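# Set the cable runway's far end onto the bracket

## Task

Rest the far end of the cable runway securely on the bracket, seated between its lugs, then open the gripper and move the arms away; it only counts if the runway stays there on its own, with no robot supporting it.

## Robot and tools

Setup: four identical i2rt Big YAM arms named arm1, arm2, arm3 and arm4. Each has six joints, a two-finger gripper and a wrist camera (arm1_cam_wrist to arm4_cam_wrist). Two fixed room cameras, cam_high and cam_low, view the scene. With joints 1 and 6 at 0 and the hand level and pointing forward, the wrist camera sits above the hand and looks toward the fingertips. The hand can reach about 1.0 m from the joint 1 axis. Loose objects may sometimes get a brief shove from outside.

Frames: there is one shared scene frame with its origin on the floor and +z pointing up. The hand point is midway between the fingertips. The hand's z axis runs along the fingers, and its y axis is the direction in which the fingers open and close. Arm feet have real poses, but no result line prints them. Every command is in joint space, so no poses are ever sent.

execute_actions(actions, cameras): actions is a list holding one action, or none. An empty list only returns the state and images. The action is one object keyed by arm name. Under each arm is "joints", a map from joint name to an absolute target, not an offset. Joint targets are in radians: joint1_rad -2.879 to 2.879 (turns the arm about its foot, positive is counter-clockwise seen from above, 0 faces the way the foot faces); joint2_rad 0 to 3.141 (shoulder, 0 has the upper arm pointing back and about level, increasing lifts it and then swings it forward); joint3_rad 0 to 3.019 (elbow, 0 is fully folded, increasing opens it); joint4_rad -1.692 to 1.57 (hand pitch, positive tips the fingers up); joint5_rad -1.57 to 1.57 (sideways hand swing, positive goes to the arm's right); joint6_rad -2.094 to 2.094 (hand roll, positive is clockwise seen from behind the hand). gripper_m is the fingertip gap in metres, 0 to 0.093. A joint counts as arrived within ±0.045, 0.14, 0.09, 0.055, 0.03, 0.035 rad for joints 1 to 6 and ±0.003 m for the gripper. Per-pad grip force tops out near 50 to 62 N. All arms in one action start moving together and may finish at different times. Each joint has its own speed, so the hand can swing wide between postures. An action lasts at most 15 s. An unknown key or an out-of-range number rejects the whole call, and nothing moves. cameras is a list of camera names, or "all". Leaving it out or passing null also gives all cameras, and [] gives none.

wait(seconds): 0 to 10. No new command is sent while the scene runs on. It returns the same output as an empty action.

zoom_image(camera, region): gives a closer view of that camera's latest full image. region is [x0, y0, x1, y1] in pixels, measured from the top-left corner, and may be at most 504 by 504.

finished_scene(scene): ends the current scene, given by its number, once the last command has been held. This cannot be undone, and the result says whether the task succeeded. Replying without any tool call also ends things.

Reading results: joint_positions gives the current joint values. A "pictures" line lists which camera each returned image comes from. joint_status tells how each commanded motion ended:
- off_target: the joint stopped short and may still be pushing.
- contact_stop or time_out: the joint keeps its resting spot. After time_out it may still push toward a target no more than 0.375, 0.375, 0.113, 0.225, 0.075, 0.3 rad away (joints 1 to 6), and it will move there if the way frees up.
- not_followed: the self/inter-arm clearance check blocked that arm's joint targets. The line "joint command not followed" plus a "cause:" line explains why. A gripper target in the same action still runs. The arm may retry the blocked targets on later actions.
- limit_stop_at_motor_heat: the arm stopped because of heat. Send the target again; the gap by itself does not prove a contact or a grip.
on_its_own lists what this call did not command, and "held at" there is a held target, not a measured position. Joint torques list the total drive output per joint, in joint order without the gripper. They carry per-arm offset, scale and noise, and friction can look like a load or hide one. MOTOR HOT appears from 85 °C. At 100 °C an OVER-TEMPERATURE FAULT drops that arm, gripper included, until it cools. When a result reports a stop, the rest of that reply's motion, wait and finish calls do not run.

Cautions:
- A joint or arm left out of an action can keep pushing toward its old target without any report. To relieve such a push, send the joint its reported position.
- A target very close to the current position may produce no motion.
- Joints carrying a load sag.
- The arms do not stop when they touch something and can press very hard. Sustained pushing or holding heats the motors, and this continues while you are thinking. During thinking the robots hold the last command.
- A forceful press between two robots fails the task and stops everything, and a hard collision may too. Nothing in the state reports arm-to-arm contact. The clearance check can react too late, and between arms it ignores fingers, gripper housings and wrist cameras. An object touching a robot does not count as a collision.
- Arms act independently, so one being stalled does not pause the others.
- Knocking anything out of the work area or onto the floor fails the task. Drops, slips, slams and hard impacts lower quality.
- Faster robot motion is better.
- Before finishing, open the gripper and withdraw, so the runway end rests on the bracket by itself.

Each tool is called after "Emit:" by a JSON object that holds its "method" and its "body", one argument or row to a line.

## Session

Emit:
{"method": "execute_actions", "body": {
  "actions": []
}}

Scene clock: 0.00 s.
Joint torques (N m, as the arm reports them, + toward a larger angle): no reading
Motor temperatures (°C, as the motors report them): arm1=[31 29 30 32 28 30] | arm2=[28 31 28 29 30 31] | arm3=[30 30 32 27 28 30] | arm4=[31 31 29 31 28 31]
arm1.joint_positions: joint1_rad=+0.166 joint2_rad=+0.580 joint3_rad=+1.441 joint4_rad=-1.155 joint5_rad=-0.188 joint6_rad=+0.088 gripper_m=+0.094
arm1.joint_status: not commanded
arm1.hand: x=-1.0380 y=-0.2568 z=+1.4485 quat_wxyz=(-0.338, +0.589, -0.544, -0.492) (m; scene frame)
arm2.joint_positions: joint1_rad=+0.161 joint2_rad=+0.505 joint3_rad=+1.381 joint4_rad=-1.374 joint5_rad=-0.177 joint6_rad=-0.299 gripper_m=+0.095
arm2.joint_status: not commanded
arm2.hand: x=-0.2623 y=+0.3407 z=+1.3133 quat_wxyz=(-0.373, -0.455, -0.726, +0.356) (m; scene frame)
arm3.joint_positions: joint1_rad=-0.396 joint2_rad=+0.471 joint3_rad=+1.359 joint4_rad=-1.163 joint5_rad=+0.105 joint6_rad=+0.484 gripper_m=+0.095
arm3.joint_status: not commanded
arm3.hand: x=+0.6804 y=-0.3614 z=+1.4027 quat_wxyz=(-0.396, +0.308, -0.733, -0.460) (m; scene frame)
arm4.joint_positions: joint1_rad=-0.218 joint2_rad=+0.455 joint3_rad=+1.345 joint4_rad=-1.494 joint5_rad=+0.032 joint6_rad=+0.178 gripper_m=+0.095
arm4.joint_status: not commanded
arm4.hand: x=+1.2038 y=+0.3455 z=+1.3529 quat_wxyz=(-0.330, -0.708, -0.532, +0.326) (m; scene frame)
pictures: arm1_cam_wrist, arm2_cam_wrist, arm3_cam_wrist, arm4_cam_wrist, cam_high, cam_low
Images, in order (width x height): arm1_cam_wrist 504x504, arm2_cam_wrist 504x504, arm3_cam_wrist 504x504, arm4_cam_wrist 504x504, cam_high 672x504, cam_low 672x504.

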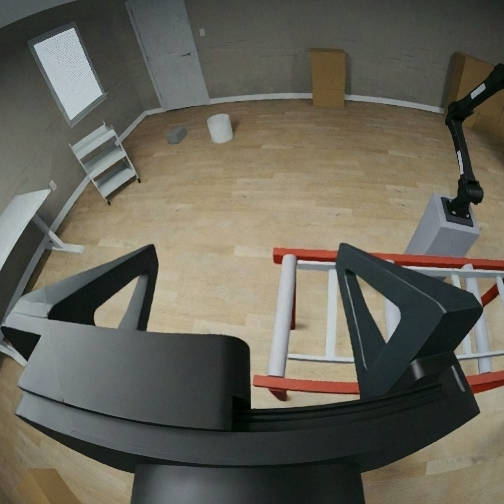

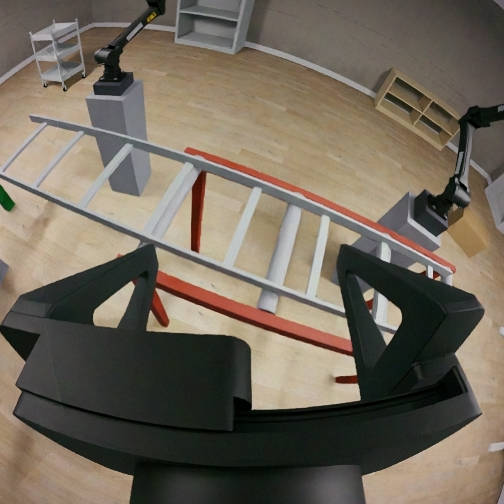

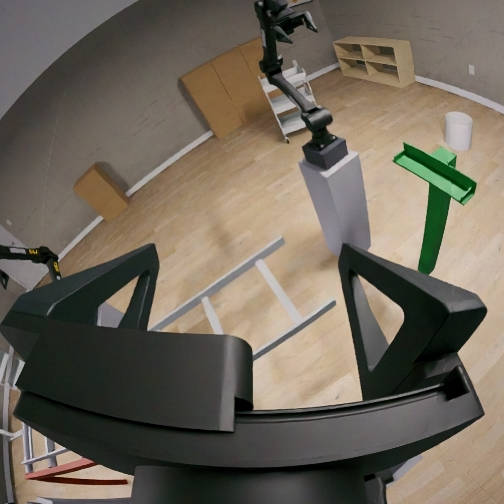

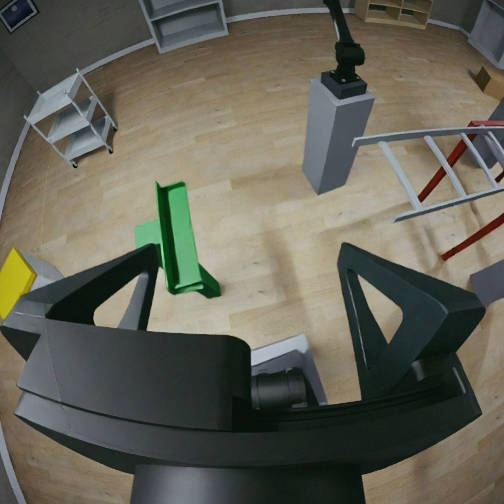

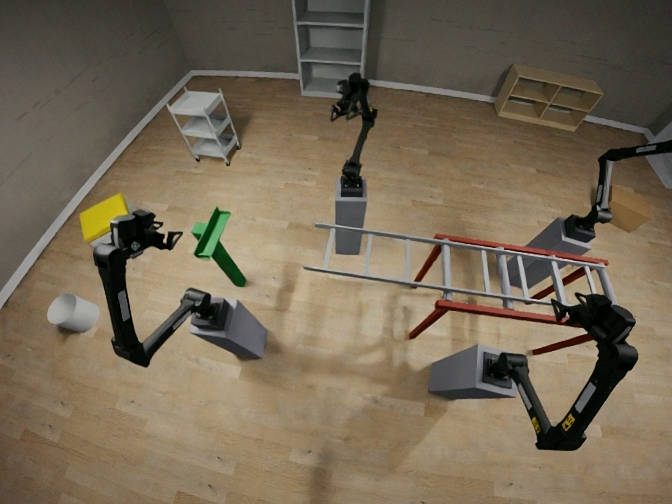

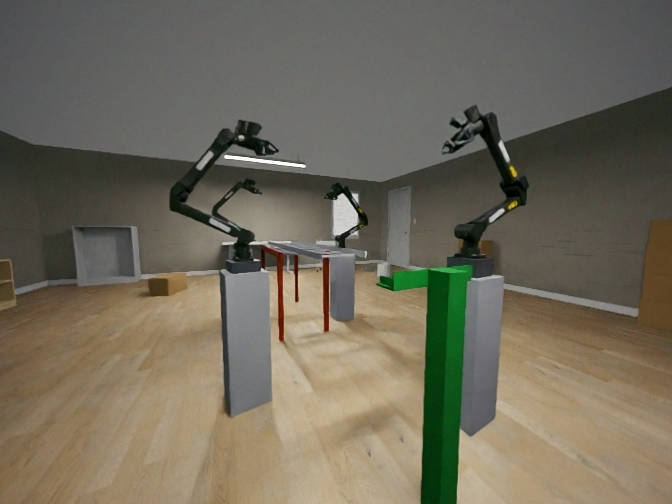

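Emit:
{"method": "zoom_image", "body": {
  "camera": "cam_high",
  "region": [170, 160, 672, 420]
}}

Emit:
{"method": "zoom_image", "body": {
  "camera": "cam_low",
  "region": [200, 200, 520, 360]
}}

Emit:
{"method": "zoom_image", "body": {
  "camera": "arm3_cam_wrist",
  "region": [250, 100, 504, 330]
}}

Region (170, 160, 672, 420) of cam_high's 672x504 image, scaled by 1.004, with more detail than that image has; it fills the top 261 rows of this view, and the rest is white.

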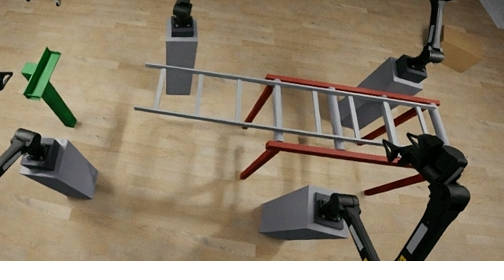

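Region (200, 200, 520, 360) of cam_low's 672x504 image, scaled by 1.575, with more detail than that image has.

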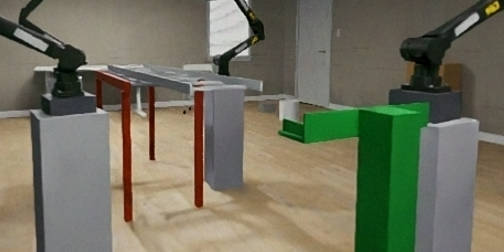

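Region (250, 100, 504, 330) of arm3_cam_wrist's 504x504 image, scaled by 1.984, with more detail than that image has; it fills the top 456 rows of this view, and the rest is white.

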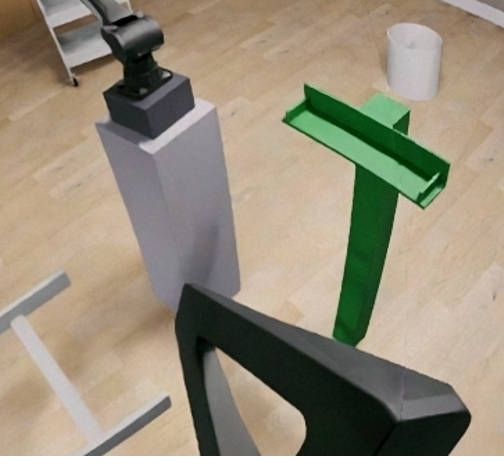

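Emit:
{"method": "execute_actions", "body": {
  "actions": [
    {"arm1":{"joints":{"joint1_rad":0,"joint2_rad":1.1,"joint3_rad":1.2,"joint4_rad":-1.0,"joint5_rad":0,"joint6_rad":0}},"arm2":{"joints":{"joint1_rad":0,"joint2_rad":1.1,"joint3_rad":1.2,"joint4_rad":-1.0,"joint5_rad":0,"joint6_rad":0}},"arm3":{"joints":{"joint1_rad":0,"joint2_rad":1.1,"joint3_rad":1.2,"joint4_rad":-1.0,"joint5_rad":0,"joint6_rad":0}},"arm4":{"joints":{"joint1_rad":0,"joint2_rad":1.1,"joint3_rad":1.2,"joint4_rad":-1.0,"joint5_rad":0,"joint6_rad":0}}}
  ]
}}

Scene clock: 10.10 s.
Joint torques (N m, as the arm reports them, + toward a larger angle): arm1=[ -0.11 -10.14  11.03   2.27   0.12  -0.16] | arm2=[-1.34 -9.18 10.08  2.43  0.02  0.09] | arm3=[ 0.   -8.78 11.59  2.19 -0.06 -0.29] | arm4=[ 1.07 -8.91 11.9   2.3  -0.04 -0.07]
Motor temperatures (°C, as the motors report them): arm1=[31 29 31 32 28 30] | arm2=[28 31 29 29 30 31] | arm3=[30 30 34 27 28 30] | arm4=[31 31 31 31 28 31]
arm1.joint_positions: joint1_rad=+0.003 joint2_rad=+1.102 joint3_rad=+1.189 joint4_rad=-1.020 joint5_rad=-0.002 joint6_rad=+0.008 gripper_m=+0.094
arm1.joint_status: all done
arm1.hand: x=-0.9406 y=-0.0456 z=+1.1690 quat_wxyz=(-0.235, +0.622, -0.718, -0.207) (m; scene frame)
arm2.joint_positions: joint1_rad=+0.003 joint2_rad=+1.106 joint3_rad=+1.200 joint4_rad=-1.018 joint5_rad=-0.002 joint6_rad=-0.011 gripper_m=+0.095
arm2.joint_status: all done
arm2.hand: x=-0.3492 y=+0.0819 z=+1.1019 quat_wxyz=(-0.212, -0.703, -0.636, +0.237) (m; scene frame)
arm3.joint_positions: joint1_rad=-0.006 joint2_rad=+1.108 joint3_rad=+1.189 joint4_rad=-1.012 joint5_rad=+0.001 joint6_rad=+0.016 gripper_m=+0.095
arm3.joint_status: all done
arm3.hand: x=+0.5415 y=-0.1093 z=+1.1465 quat_wxyz=(-0.201, +0.724, -0.612, -0.248) (m; scene frame)
arm4.joint_positions: joint1_rad=-0.011 joint2_rad=+1.112 joint3_rad=+1.196 joint4_rad=-1.018 joint5_rad=+0.003 joint6_rad=+0.009 gripper_m=+0.095
arm4.joint_status: all done
arm4.hand: x=+1.2725 y=+0.0598 z=+1.1706 quat_wxyz=(-0.230, -0.635, -0.707, +0.209) (m; scene frame)
pictures: arm1_cam_wrist, arm2_cam_wrist, arm3_cam_wrist, arm4_cam_wrist, cam_high, cam_low
Images, in order (width x height): arm1_cam_wrist 504x504, arm2_cam_wrist 504x504, arm3_cam_wrist 504x504, arm4_cam_wrist 504x504, cam_high 672x504, cam_low 672x504.

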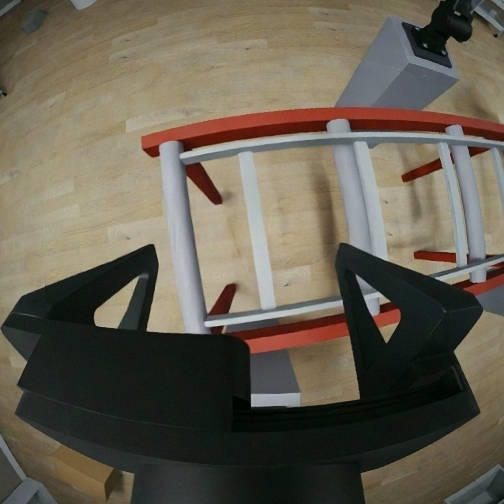

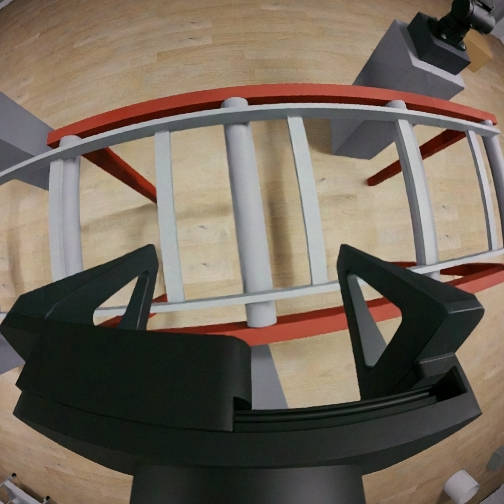

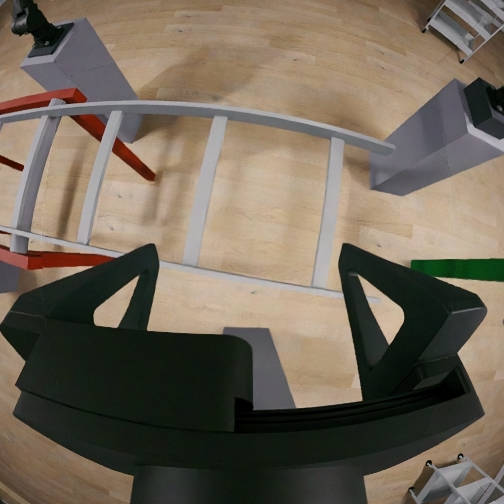

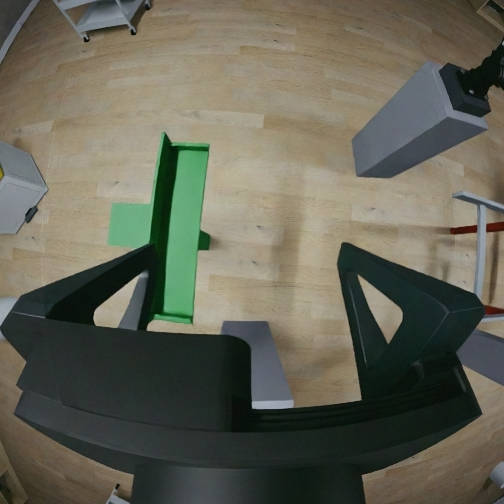

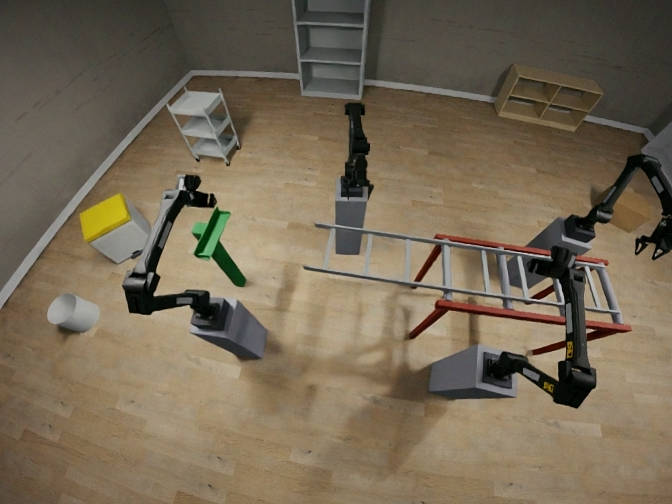

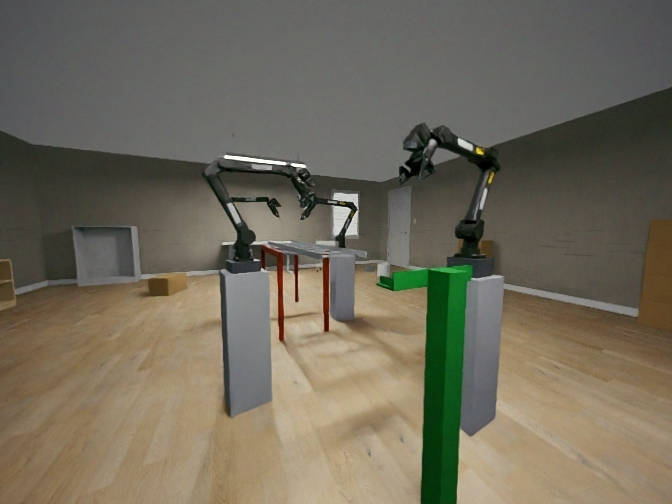

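Emit:
{"method": "execute_actions", "body": {
  "actions": [
    {"arm1":{"joints":{"joint4_rad":-0.2}},"arm2":{"joints":{"joint3_rad":1.8}},"arm3":{"joints":{"joint2_rad":0.6}},"arm4":{"joints":{"joint1_rad":-0.7}}}
  ],
  "cameras": ["arm4_cam_wrist"]
}}

Scene clock: 13.77 s.
Joint torques (N m, as the arm reports them, + toward a larger angle): arm1=[ -0.11 -10.58  11.66   3.11   0.12  -0.16] | arm2=[-1.48 -5.18 11.08  2.61  0.02  0.1 ] | arm3=[-0.45  1.75 10.08  2.77 -0.08 -0.29] | arm4=[-0.81 -8.89 11.81  2.13  0.06 -0.06]
Motor temperatures (°C, as the motors report them): arm1=[31 29 32 32 28 30] | arm2=[28 31 30 29 30 31] | arm3=[30 30 35 28 28 30] | arm4=[31 31 31 31 28 31]
arm1.joint_positions: joint1_rad=+0.003 joint2_rad=+1.102 joint3_rad=+1.189 joint4_rad=-0.226 joint5_rad=-0.002 joint6_rad=+0.008 gripper_m=+0.094
arm1.joint_status: all done
arm1.hand: x=-0.9276 y=+0.0507 z=+1.3323 quat_wxyz=(-0.492, +0.495, -0.570, -0.434) (m; scene frame)
arm2.joint_positions: joint1_rad=+0.003 joint2_rad=+1.088 joint3_rad=+1.769 joint4_rad=-1.010 joint5_rad=-0.002 joint6_rad=-0.011 gripper_m=+0.095
arm2.joint_status: all done
arm2.hand: x=-0.3489 y=+0.0873 z=+1.4211 quat_wxyz=(-0.387, -0.603, -0.546, +0.435) (m; scene frame)
arm3.joint_positions: joint1_rad=-0.006 joint2_rad=+0.600 joint3_rad=+1.189 joint4_rad=-1.012 joint5_rad=+0.001 joint6_rad=+0.015 gripper_m=+0.095
arm3.joint_status: all done
arm3.hand: x=+0.5703 y=-0.2604 z=+1.3235 quat_wxyz=(-0.346, +0.639, -0.540, -0.424) (m; scene frame)
arm4.joint_positions: joint1_rad=-0.693 joint2_rad=+1.112 joint3_rad=+1.196 joint4_rad=-1.015 joint5_rad=+0.000 joint6_rad=+0.008 gripper_m=+0.095
arm4.joint_status: all done
arm4.hand: x=+0.9848 y=+0.1257 z=+1.1733 quat_wxyz=(-0.149, -0.833, -0.455, +0.277) (m; scene frame)
pictures: arm4_cam_wrist
Images, in order (width x height): arm4_cam_wrist 504x504.

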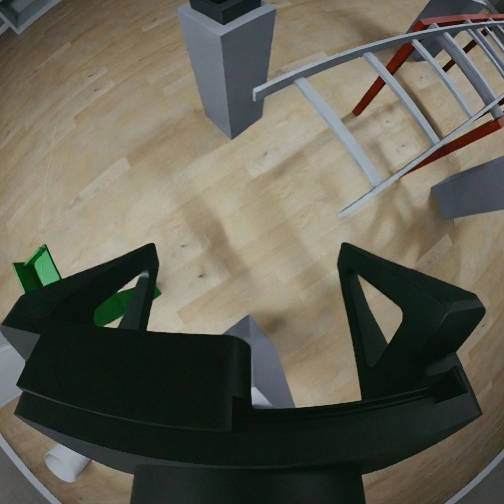

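Emit:
{"method": "execute_actions", "body": {
  "actions": [
    {"arm3":{"joints":{"joint1_rad":-0.411,"joint2_rad":1.517,"joint3_rad":1.568,"joint4_rad":-1.622,"joint6_rad":-0.217}},"arm4":{"joints":{"joint1_rad":0.128,"joint2_rad":1.683,"joint3_rad":1.709,"joint4_rad":-1.597,"joint6_rad":0.24}}}
  ],
  "cameras": ["arm3_cam_wrist","arm4_cam_wrist","cam_high","cam_low"]
}}

Scene clock: 31.17 s.
Joint torques (N m, as the arm reports them, + toward a larger angle): arm1=[ -0.1  -10.55  11.66   3.1    0.12  -0.16] | arm2=[-1.38 -5.06 11.15  2.62  0.01  0.1 ] | arm3=[ -0.97 -13.77  11.03   0.15  -0.03  -0.29] | arm4=[ -0.15 -18.07  15.18  -0.33   0.1    0.1 ]
Motor temperatures (°C, as the motors report them): arm1=[31 29 34 33 28 30] | arm2=[28 31 32 29 30 31] | arm3=[30 30 37 28 28 30] | arm4=[31 31 33 31 28 31]
arm1.joint_positions: joint1_rad=+0.003 joint2_rad=+1.102 joint3_rad=+1.189 joint4_rad=-0.226 joint5_rad=-0.002 joint6_rad=+0.008 gripper_m=+0.094
arm1.joint_status: not commanded
arm1.hand: x=-0.9276 y=+0.0507 z=+1.3323 quat_wxyz=(-0.492, +0.495, -0.570, -0.434) (m; scene frame)
arm2.joint_positions: joint1_rad=+0.003 joint2_rad=+1.088 joint3_rad=+1.769 joint4_rad=-1.010 joint5_rad=-0.002 joint6_rad=-0.011 gripper_m=+0.095
arm2.joint_status: not commanded
arm2.hand: x=-0.3489 y=+0.0873 z=+1.4211 quat_wxyz=(-0.387, -0.603, -0.546, +0.435) (m; scene frame)
arm3.joint_positions: joint1_rad=-0.405 joint2_rad=+1.525 joint3_rad=+1.548 joint4_rad=-1.610 joint5_rad=+0.000 joint6_rad=-0.202 gripper_m=+0.095
arm3.joint_status: all done
arm3.hand: x=+0.7178 y=-0.1028 z=+1.0871 quat_wxyz=(+0.005, +0.703, -0.712, -0.001) (m; scene frame)
arm4.joint_positions: joint1_rad=+0.138 joint2_rad=+1.700 joint3_rad=+1.657 joint4_rad=-1.586 joint5_rad=-0.001 joint6_rad=+0.231 gripper_m=+0.095
arm4.joint_status: all done
arm4.hand: x=+1.3535 y=+0.0116 z=+1.0708 quat_wxyz=(+0.029, -0.695, -0.719, -0.014) (m; scene frame)
pictures: arm3_cam_wrist, arm4_cam_wrist, cam_high, cam_low
Images, in order (width x height): arm3_cam_wrist 504x504, arm4_cam_wrist 504x504, cam_high 672x504, cam_low 672x504.

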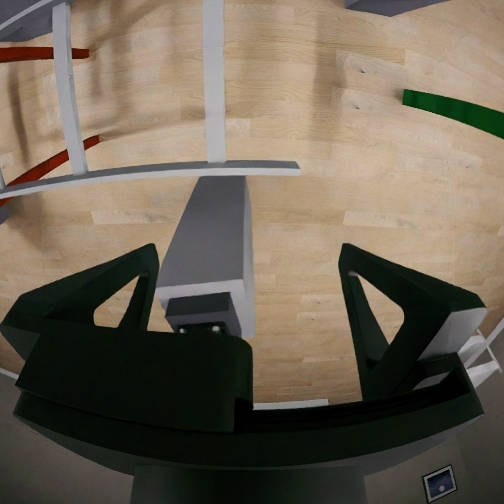

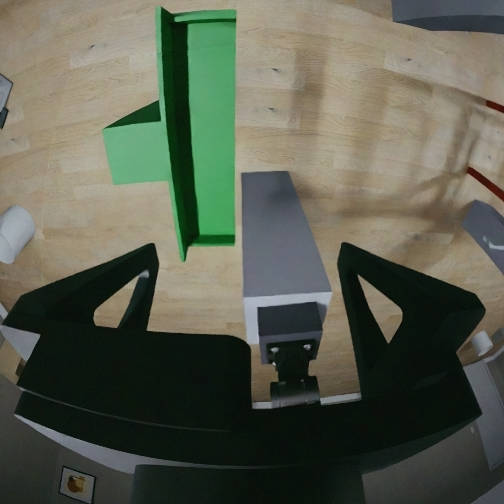

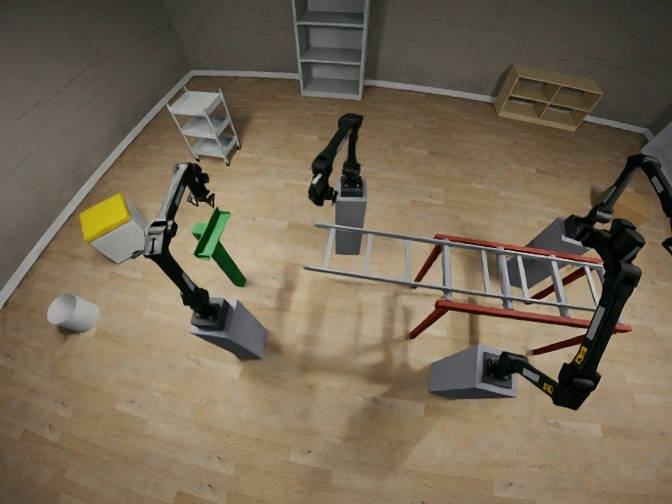

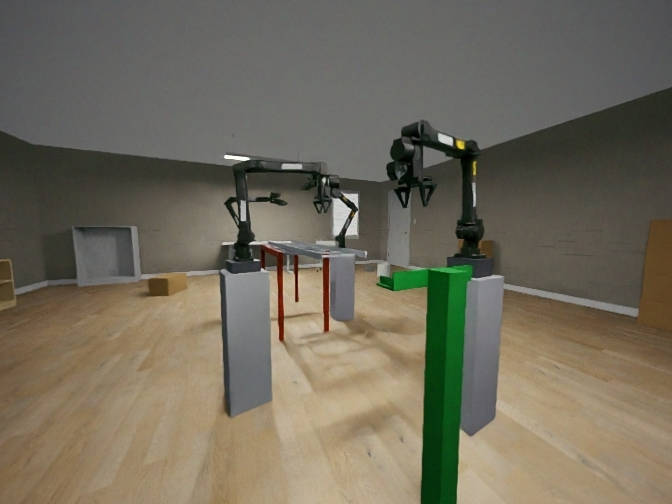

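Emit:
{"method": "execute_actions", "body": {
  "actions": [
    {"arm3":{"joints":{"joint1_rad":0.5,"joint2_rad":0.9}},"arm4":{"joints":{"joint1_rad":-1.014,"joint2_rad":2.25,"joint3_rad":2.45,"joint4_rad":-1.64,"joint6_rad":-0.91}}}
  ],
  "cameras": []
}}

Emit:
{"method": "execute_actions", "body": {
  "actions": [
    {"arm4":{"joints":{"joint2_rad":2.35}}}
  ],
  "cameras": ["arm4_cam_wrist","cam_high","cam_low"]
}}

Scene clock: 42.67 s.
Joint torques (N m, as the arm reports them, + toward a larger angle): arm1=[ -0.11 -10.56  11.66   3.11   0.11  -0.16] | arm2=[-1.33 -5.09 11.15  2.59  0.01  0.11] | arm3=[ 0.27 -3.54  9.82  1.38  0.07 -0.24] | arm4=[  0.07 -24.59  14.8    0.15  -0.08  -0.05]
Motor temperatures (°C, as the motors report them): arm1=[31 29 35 33 28 30] | arm2=[28 31 33 29 30 31] | arm3=[30 31 38 28 28 30] | arm4=[31 33 35 31 28 31]
arm1.joint_positions: joint1_rad=+0.003 joint2_rad=+1.102 joint3_rad=+1.189 joint4_rad=-0.226 joint5_rad=-0.002 joint6_rad=+0.008 gripper_m=+0.094
arm1.joint_status: not commanded
arm1.hand: x=-0.9276 y=+0.0507 z=+1.3323 quat_wxyz=(-0.492, +0.495, -0.570, -0.434) (m; scene frame)
arm2.joint_positions: joint1_rad=+0.003 joint2_rad=+1.088 joint3_rad=+1.769 joint4_rad=-1.010 joint5_rad=-0.002 joint6_rad=-0.011 gripper_m=+0.095
arm2.joint_status: not commanded
arm2.hand: x=-0.3489 y=+0.0873 z=+1.4211 quat_wxyz=(-0.387, -0.603, -0.546, +0.435) (m; scene frame)
arm3.joint_positions: joint1_rad=+0.490 joint2_rad=+0.904 joint3_rad=+1.552 joint4_rad=-1.613 joint5_rad=-0.002 joint6_rad=-0.204 gripper_m=+0.095
arm3.joint_status: all done
arm3.hand: x=+0.4430 y=-0.3227 z=+1.3101 quat_wxyz=(-0.158, +0.898, -0.320, -0.259) (m; scene frame)
arm4.joint_positions: joint1_rad=-1.011 joint2_rad=+2.254 joint3_rad=+2.403 joint4_rad=-1.633 joint5_rad=+0.002 joint6_rad=-0.900 gripper_m=+0.095
arm4.joint_status: all done
arm4.hand: x=+0.6698 y=+0.0483 z=+1.0335 quat_wxyz=(+0.009, -0.701, -0.712, +0.044) (m; scene frame)
pictures: none
No camera images: the call's "cameras" was empty. Leave "cameras" out to get every camera's image.

Scene clock: 43.87 s.
Joint torques (N m, as the arm reports them, + toward a larger angle): arm1=[ -0.11 -10.56  11.66   3.11   0.11  -0.16] | arm2=[-1.46 -5.28 11.16  2.58  0.01  0.1 ] | arm3=[ 0.21 -2.41  9.91  1.21  0.06 -0.26] | arm4=[ -0.2  -24.86  14.26   0.    -0.08  -0.05]
Motor temperatures (°C, as the motors report them): arm1=[31 29 35 33 28 30] | arm2=[28 31 33 29 30 31] | arm3=[30 31 38 28 28 30] | arm4=[31 33 35 31 28 31]
arm1.joint_positions: joint1_rad=+0.003 joint2_rad=+1.102 joint3_rad=+1.189 joint4_rad=-0.226 joint5_rad=-0.002 joint6_rad=+0.008 gripper_m=+0.094
arm1.joint_status: not commanded
arm1.hand: x=-0.9276 y=+0.0507 z=+1.3323 quat_wxyz=(-0.492, +0.495, -0.570, -0.434) (m; scene frame)
arm2.joint_positions: joint1_rad=+0.003 joint2_rad=+1.088 joint3_rad=+1.769 joint4_rad=-1.010 joint5_rad=-0.002 joint6_rad=-0.011 gripper_m=+0.095
arm2.joint_status: not commanded
arm2.hand: x=-0.3489 y=+0.0873 z=+1.4211 quat_wxyz=(-0.387, -0.603, -0.546, +0.435) (m; scene frame)
arm3.joint_positions: joint1_rad=+0.490 joint2_rad=+0.904 joint3_rad=+1.552 joint4_rad=-1.613 joint5_rad=-0.002 joint6_rad=-0.204 gripper_m=+0.095
arm3.joint_status: not commanded
arm3.hand: x=+0.4430 y=-0.3227 z=+1.3101 quat_wxyz=(-0.158, +0.898, -0.320, -0.259) (m; scene frame)
arm4.joint_positions: joint1_rad=-1.011 joint2_rad=+2.346 joint3_rad=+2.407 joint4_rad=-1.633 joint5_rad=+0.002 joint6_rad=-0.901 gripper_m=+0.095
arm4.joint_status: all done
arm4.hand: x=+0.6665 y=+0.0462 z=+0.9716 quat_wxyz=(+0.005, -0.701, -0.713, +0.001) (m; scene frame)
pictures: arm4_cam_wrist, cam_high, cam_low
Images, in order (width x height): arm4_cam_wrist 504x504, cam_high 672x504, cam_low 672x504.

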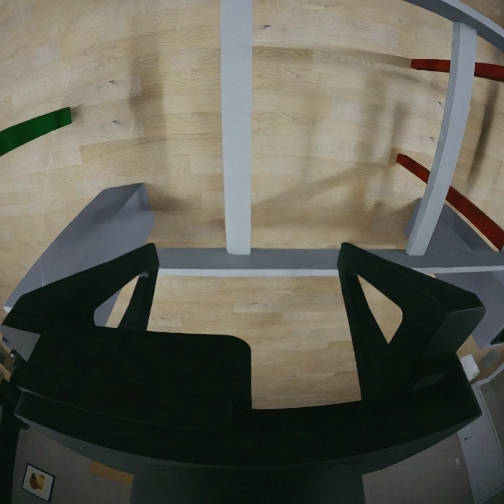

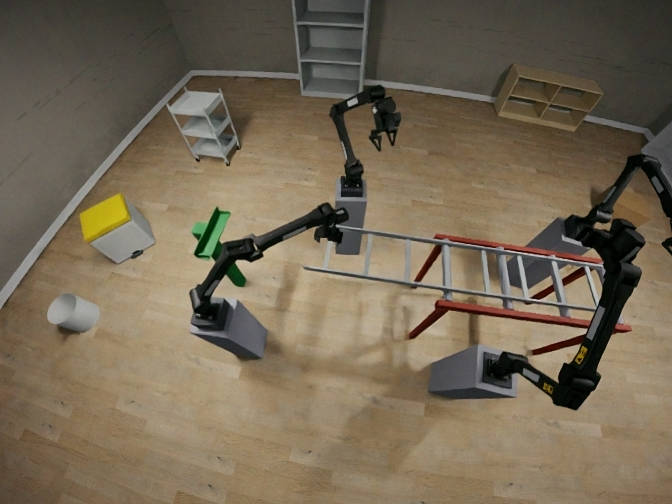

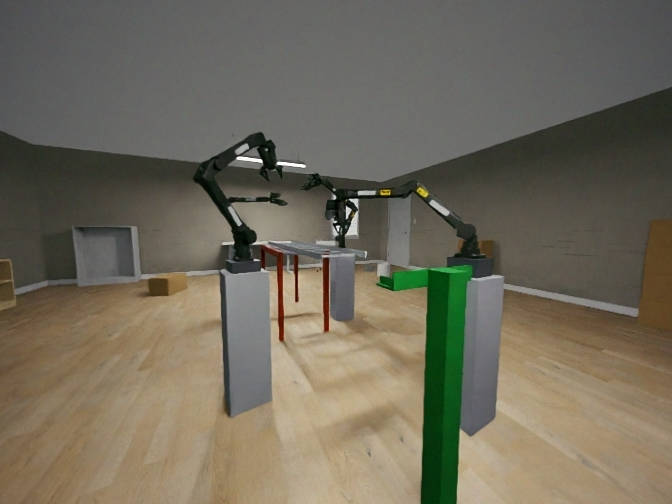

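Emit:
{"method": "execute_actions", "body": {
  "actions": [
    {"arm4":{"joints":{"joint1_rad":-0.99,"joint2_rad":2.33,"joint3_rad":2.185,"joint4_rad":-1.40,"joint6_rad":-0.875}}}
  ],
  "cameras": ["arm4_cam_wrist","cam_low"]
}}

Emit:
{"method": "zoom_image", "body": {
  "camera": "cam_low",
  "region": [290, 190, 410, 290]
}}

Scene clock: 48.00 s.
Joint torques (N m, as the arm reports them, + toward a larger angle): arm1=[ -0.12 -10.59  11.66   3.1    0.12  -0.16] | arm2=[-1.45 -5.21 11.18  2.62  0.    0.1 ] | arm3=[-0.28 -2.67  9.95  1.15  0.05 -0.25] | arm4=[  0.87 -24.97  10.21   0.84  -0.08   0.11]
Motor temperatures (°C, as the motors report them): arm1=[31 29 35 33 28 30] | arm2=[28 31 33 29 30 31] | arm3=[30 31 38 28 28 30] | arm4=[31 34 35 31 28 31]
arm1.joint_positions: joint1_rad=+0.003 joint2_rad=+1.102 joint3_rad=+1.189 joint4_rad=-0.226 joint5_rad=-0.002 joint6_rad=+0.008 gripper_m=+0.094
arm1.joint_status: not commanded
arm1.hand: x=-0.9276 y=+0.0507 z=+1.3323 quat_wxyz=(-0.492, +0.495, -0.570, -0.434) (m; scene frame)
arm2.joint_positions: joint1_rad=+0.003 joint2_rad=+1.088 joint3_rad=+1.769 joint4_rad=-1.010 joint5_rad=-0.002 joint6_rad=-0.011 gripper_m=+0.095
arm2.joint_status: not commanded
arm2.hand: x=-0.3489 y=+0.0873 z=+1.4211 quat_wxyz=(-0.387, -0.603, -0.546, +0.435) (m; scene frame)
arm3.joint_positions: joint1_rad=+0.490 joint2_rad=+0.904 joint3_rad=+1.552 joint4_rad=-1.613 joint5_rad=-0.002 joint6_rad=-0.204 gripper_m=+0.095
arm3.joint_status: not commanded
arm3.hand: x=+0.4430 y=-0.3227 z=+1.3101 quat_wxyz=(-0.158, +0.898, -0.320, -0.259) (m; scene frame)
arm4.joint_positions: joint1_rad=-1.004 joint2_rad=+2.328 joint3_rad=+2.186 joint4_rad=-1.412 joint5_rad=+0.002 joint6_rad=-0.884 gripper_m=+0.095
arm4.joint_status: all done
arm4.hand: x=+0.6713 y=+0.0441 z=+0.8998 quat_wxyz=(+0.005, -0.704, -0.710, +0.010) (m; scene frame)
pictures: arm4_cam_wrist, cam_low
Images, in order (width x height): arm4_cam_wrist 504x504, cam_low 672x504.

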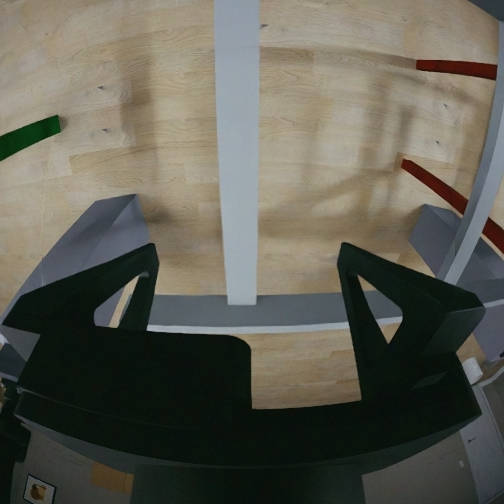

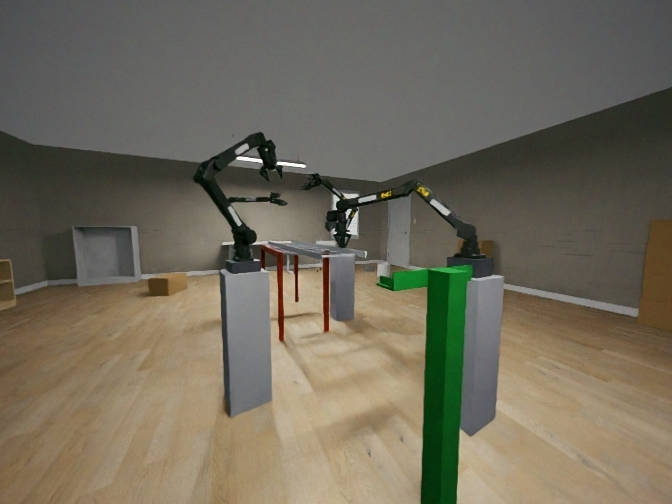

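Region (290, 190, 410, 290) of cam_low's 672x504 image, scaled by 4.200, with more detail than that image has.

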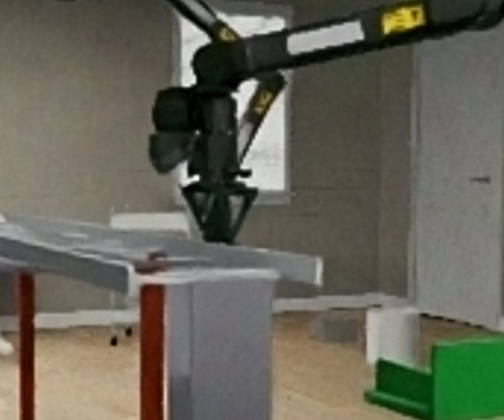

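Emit:
{"method": "execute_actions", "body": {
  "actions": [
    {"arm4":{"joints":{"joint1_rad":-0.975,"joint2_rad":2.375,"joint3_rad":2.08,"joint4_rad":-1.265}}}
  ],
  "cameras": ["arm4_cam_wrist","cam_low"]
}}

Emit:
{"method": "zoom_image", "body": {
  "camera": "cam_low",
  "region": [290, 190, 410, 290]
}}

Scene clock: 52.73 s.
Joint torques (N m, as the arm reports them, + toward a larger angle): arm1=[ -0.11 -10.57  11.66   3.11   0.11  -0.16] | arm2=[-1.45 -5.07 11.13  2.56  0.02  0.1 ] | arm3=[ 1.1  -2.3   9.96  1.19  0.06 -0.25] | arm4=[  0.6  -24.43   9.59   0.79  -0.08   0.11]
Motor temperatures (°C, as the motors report them): arm1=[31 29 36 33 28 30] | arm2=[28 31 33 29 30 31] | arm3=[30 30 38 27 28 30] | arm4=[31 34 34 31 28 31]
arm1.joint_positions: joint1_rad=+0.003 joint2_rad=+1.102 joint3_rad=+1.189 joint4_rad=-0.226 joint5_rad=-0.002 joint6_rad=+0.008 gripper_m=+0.094
arm1.joint_status: not commanded
arm1.hand: x=-0.9276 y=+0.0507 z=+1.3323 quat_wxyz=(-0.492, +0.495, -0.570, -0.434) (m; scene frame)
arm2.joint_positions: joint1_rad=+0.003 joint2_rad=+1.088 joint3_rad=+1.769 joint4_rad=-1.010 joint5_rad=-0.002 joint6_rad=-0.011 gripper_m=+0.095
arm2.joint_status: not commanded
arm2.hand: x=-0.3489 y=+0.0873 z=+1.4211 quat_wxyz=(-0.387, -0.603, -0.546, +0.435) (m; scene frame)
arm3.joint_positions: joint1_rad=+0.490 joint2_rad=+0.904 joint3_rad=+1.552 joint4_rad=-1.613 joint5_rad=-0.002 joint6_rad=-0.204 gripper_m=+0.095
arm3.joint_status: not commanded
arm3.hand: x=+0.4430 y=-0.3227 z=+1.3101 quat_wxyz=(-0.158, +0.898, -0.320, -0.259) (m; scene frame)
arm4.joint_positions: joint1_rad=-0.986 joint2_rad=+2.365 joint3_rad=+2.083 joint4_rad=-1.277 joint5_rad=+0.002 joint6_rad=-0.884 gripper_m=+0.095
arm4.joint_status: all done
arm4.hand: x=+0.6822 y=+0.0373 z=+0.8356 quat_wxyz=(+0.005, -0.698, -0.716, +0.007) (m; scene frame)
pictures: arm4_cam_wrist, cam_low
Images, in order (width x height): arm4_cam_wrist 504x504, cam_low 672x504.

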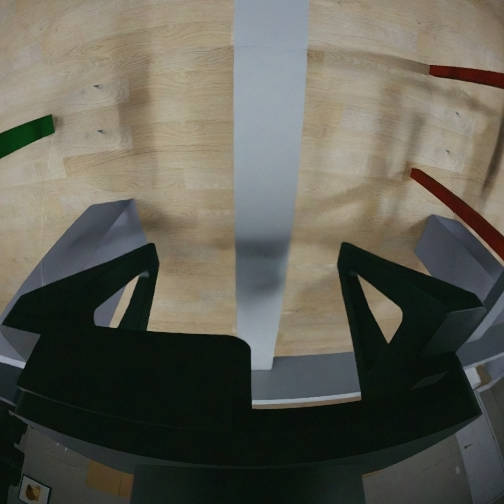

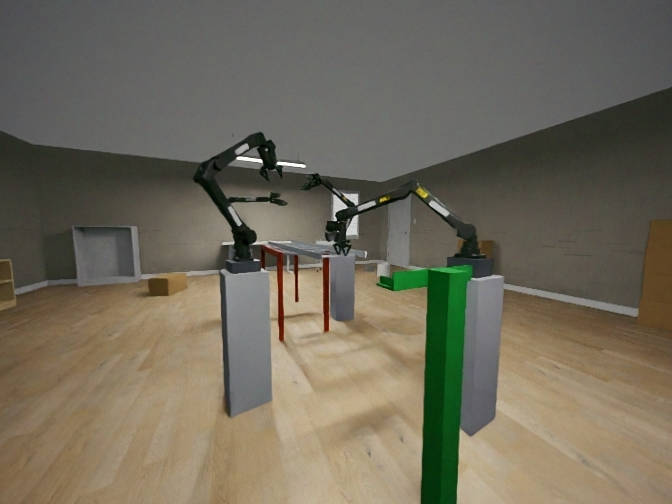

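Region (290, 190, 410, 290) of cam_low's 672x504 image, scaled by 4.200, with more detail than that image has.

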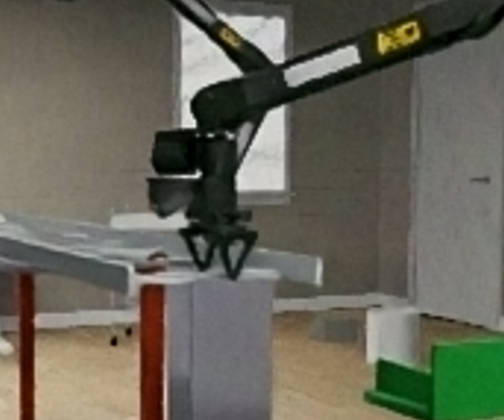

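Emit:
{"method": "execute_actions", "body": {
  "actions": [
    {"arm4":{"joints":{"joint2_rad":2.41,"joint4_rad":-1.24,"gripper_m":0.05}}}
  ],
  "cameras": ["arm4_cam_wrist","cam_low"]
}}

Emit:
{"method": "zoom_image", "body": {
  "camera": "cam_low",
  "region": [290, 190, 410, 290]
}}

Scene clock: 55.00 s.
Joint torques (N m, as the arm reports them, + toward a larger angle): arm1=[ -0.11 -10.59  11.66   3.1    0.11  -0.16] | arm2=[-1.41 -5.13 11.18  2.62  0.02  0.1 ] | arm3=[ 0.21 -2.   10.08  1.39  0.05 -0.26] | arm4=[  0.71 -23.47   9.49   0.87  -0.1    0.11]
Motor temperatures (°C, as the motors report them): arm1=[31 29 36 33 28 30] | arm2=[28 31 33 29 30 31] | arm3=[30 30 38 27 28 30] | arm4=[31 34 34 31 28 31]
arm1.joint_positions: joint1_rad=+0.003 joint2_rad=+1.102 joint3_rad=+1.189 joint4_rad=-0.226 joint5_rad=-0.002 joint6_rad=+0.008 gripper_m=+0.094
arm1.joint_status: not commanded
arm1.hand: x=-0.9276 y=+0.0507 z=+1.3323 quat_wxyz=(-0.492, +0.495, -0.570, -0.434) (m; scene frame)
arm2.joint_positions: joint1_rad=+0.003 joint2_rad=+1.088 joint3_rad=+1.769 joint4_rad=-1.010 joint5_rad=-0.002 joint6_rad=-0.011 gripper_m=+0.095
arm2.joint_status: not commanded
arm2.hand: x=-0.3489 y=+0.0873 z=+1.4211 quat_wxyz=(-0.387, -0.603, -0.546, +0.435) (m; scene frame)
arm3.joint_positions: joint1_rad=+0.490 joint2_rad=+0.904 joint3_rad=+1.552 joint4_rad=-1.613 joint5_rad=-0.002 joint6_rad=-0.204 gripper_m=+0.095
arm3.joint_status: not commanded
arm3.hand: x=+0.4430 y=-0.3227 z=+1.3101 quat_wxyz=(-0.158, +0.898, -0.320, -0.259) (m; scene frame)
arm4.joint_positions: joint1_rad=-0.986 joint2_rad=+2.383 joint3_rad=+2.083 joint4_rad=-1.252 joint5_rad=+0.002 joint6_rad=-0.884 gripper_m=+0.050
arm4.joint_status: all done
arm4.hand: x=+0.6795 y=+0.0350 z=+0.8234 quat_wxyz=(+0.005, -0.698, -0.716, +0.011) (m; scene frame)
pictures: arm4_cam_wrist, cam_low
Images, in order (width x height): arm4_cam_wrist 504x504, cam_low 672x504.

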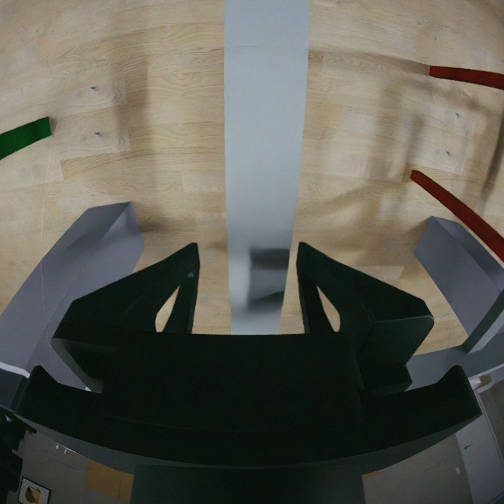

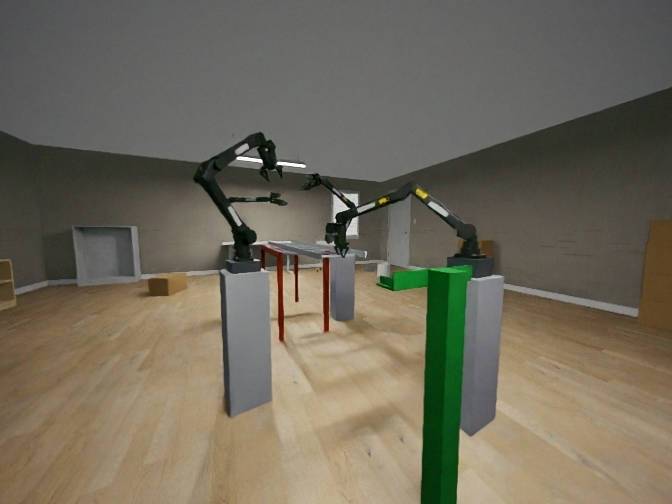

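Region (290, 190, 410, 290) of cam_low's 672x504 image, scaled by 4.200, with more detail than that image has.

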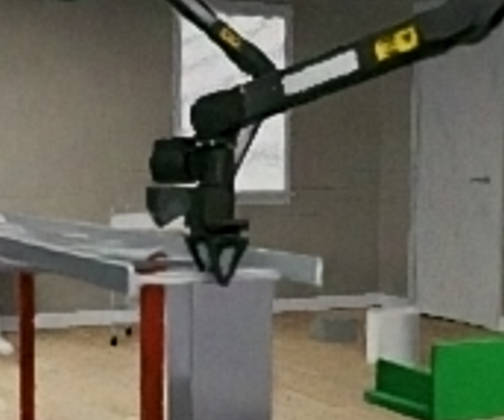

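Emit:
{"method": "execute_actions", "body": {
  "actions": [
    {"arm4":{"joints":{"gripper_m":0.0}},"arm3":{"joints":{"joint1_rad":-1.15,"joint6_rad":0}}}
  ],
  "cameras": ["arm3_cam_wrist","arm4_cam_wrist"]
}}

Scene clock: 59.17 s.
Joint torques (N m, as the arm reports them, + toward a larger angle): arm1=[ -0.13 -10.56  11.66   3.11   0.12  -0.16] | arm2=[-1.48 -5.24 11.14  2.59  0.03  0.1 ] | arm3=[-1.62 -2.55  9.98  1.19 -0.07 -0.01] | arm4=[  0.86 -23.06   9.62   0.38  -0.24   0.05]
Motor temperatures (°C, as the motors report them): arm1=[31 29 36 33 28 30] | arm2=[28 31 33 29 30 31] | arm3=[30 30 38 27 28 30] | arm4=[31 35 34 31 28 31]
arm1.joint_positions: joint1_rad=+0.003 joint2_rad=+1.102 joint3_rad=+1.189 joint4_rad=-0.226 joint5_rad=-0.002 joint6_rad=+0.008 gripper_m=+0.094
arm1.joint_status: not commanded
arm1.hand: x=-0.9276 y=+0.0507 z=+1.3323 quat_wxyz=(-0.492, +0.495, -0.570, -0.434) (m; scene frame)
arm2.joint_positions: joint1_rad=+0.003 joint2_rad=+1.088 joint3_rad=+1.769 joint4_rad=-1.010 joint5_rad=-0.002 joint6_rad=-0.011 gripper_m=+0.095
arm2.joint_status: not commanded
arm2.hand: x=-0.3489 y=+0.0873 z=+1.4211 quat_wxyz=(-0.387, -0.603, -0.546, +0.435) (m; scene frame)
arm3.joint_positions: joint1_rad=-1.141 joint2_rad=+0.904 joint3_rad=+1.552 joint4_rad=-1.613 joint5_rad=+0.000 joint6_rad=-0.014 gripper_m=+0.095
arm3.joint_status: all done
arm3.hand: x=+0.8553 y=-0.3792 z=+1.3074 quat_wxyz=(-0.284, +0.296, -0.907, -0.094) (m; scene frame)
arm4.joint_positions: joint1_rad=-0.987 joint2_rad=+2.384 joint3_rad=+2.083 joint4_rad=-1.242 joint5_rad=+0.006 joint6_rad=-0.879 gripper_m=+0.025
arm4.joint_status: gripper_m off_target (ended at +0.025, target +0.000)
arm4.hand: x=+0.6769 y=+0.0344 z=+0.8229 quat_wxyz=(+0.008, -0.700, -0.714, +0.015) (m; scene frame)
pictures: arm3_cam_wrist, arm4_cam_wrist
Images, in order (width x height): arm3_cam_wrist 504x504, arm4_cam_wrist 504x504.

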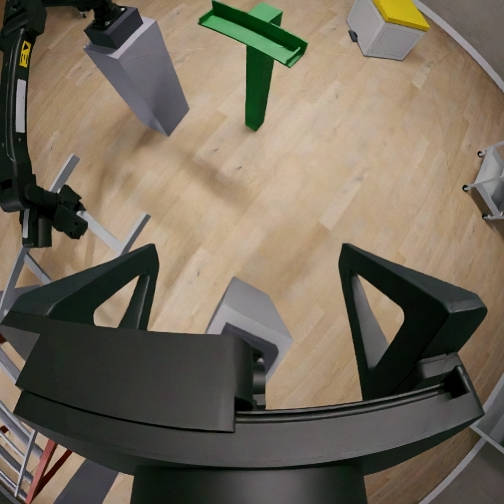

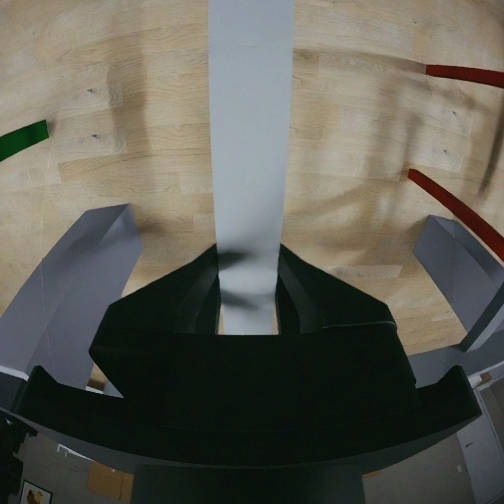

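Emit:
{"method": "execute_actions", "body": {
  "actions": [
    {"arm4":{"joints":{"joint1_rad":-0.80,"joint2_rad":2.035,"joint3_rad":1.51,"joint4_rad":-1.02,"joint6_rad":-0.70}}}
  ],
  "cameras": ["arm4_cam_wrist","cam_high","cam_low"]
}}

Scene clock: 68.10 s.
Joint torques (N m, as the arm reports them, + toward a larger angle): arm1=[ -0.11 -10.58  11.65   3.11   0.11  -0.16] | arm2=[-1.34 -5.21 11.18  2.62  0.02  0.11] | arm3=[-1.79 -2.64 10.08  1.21 -0.06  0.02] | arm4=[ -0.57 -22.93  11.88  -0.17   0.18  -0.03]
Motor temperatures (°C, as the motors report them): arm1=[31 29 36 33 28 30] | arm2=[28 31 34 29 30 31] | arm3=[30 30 38 27 28 30] | arm4=[31 35 33 31 29 31]
arm1.joint_positions: joint1_rad=+0.003 joint2_rad=+1.102 joint3_rad=+1.189 joint4_rad=-0.226 joint5_rad=-0.002 joint6_rad=+0.008 gripper_m=+0.094
arm1.joint_status: not commanded
arm1.hand: x=-0.9276 y=+0.0507 z=+1.3323 quat_wxyz=(-0.492, +0.495, -0.570, -0.434) (m; scene frame)
arm2.joint_positions: joint1_rad=+0.003 joint2_rad=+1.088 joint3_rad=+1.769 joint4_rad=-1.010 joint5_rad=-0.002 joint6_rad=-0.011 gripper_m=+0.095
arm2.joint_status: not commanded
arm2.hand: x=-0.3489 y=+0.0873 z=+1.4211 quat_wxyz=(-0.387, -0.603, -0.546, +0.435) (m; scene frame)
arm3.joint_positions: joint1_rad=-1.141 joint2_rad=+0.904 joint3_rad=+1.552 joint4_rad=-1.613 joint5_rad=+0.000 joint6_rad=-0.014 gripper_m=+0.095
arm3.joint_status: not commanded
arm3.hand: x=+0.8553 y=-0.3792 z=+1.3074 quat_wxyz=(-0.284, +0.296, -0.907, -0.094) (m; scene frame)
arm4.joint_positions: joint1_rad=-0.792 joint2_rad=+2.076 joint3_rad=+1.475 joint4_rad=-1.007 joint5_rad=-0.004 joint6_rad=-0.696 gripper_m=+0.025
arm4.joint_status: all done
arm4.hand: x=+0.8682 y=+0.0513 z=+0.8062 quat_wxyz=(+0.004, -0.696, -0.718, -0.018) (m; scene frame)
pictures: arm4_cam_wrist, cam_high, cam_low
Images, in order (width x height): arm4_cam_wrist 504x504, cam_high 672x504, cam_low 672x504.

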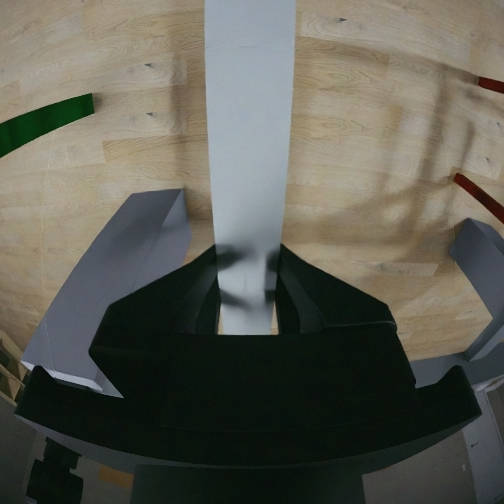

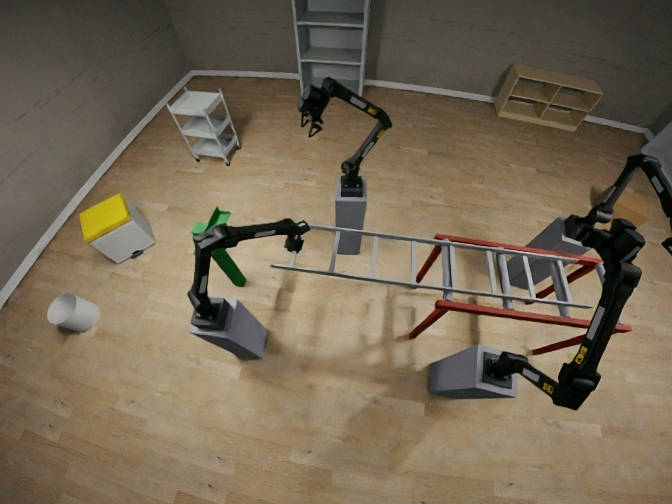

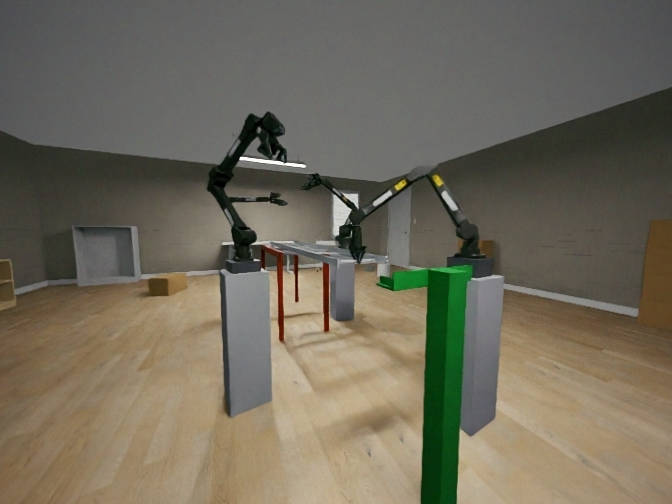

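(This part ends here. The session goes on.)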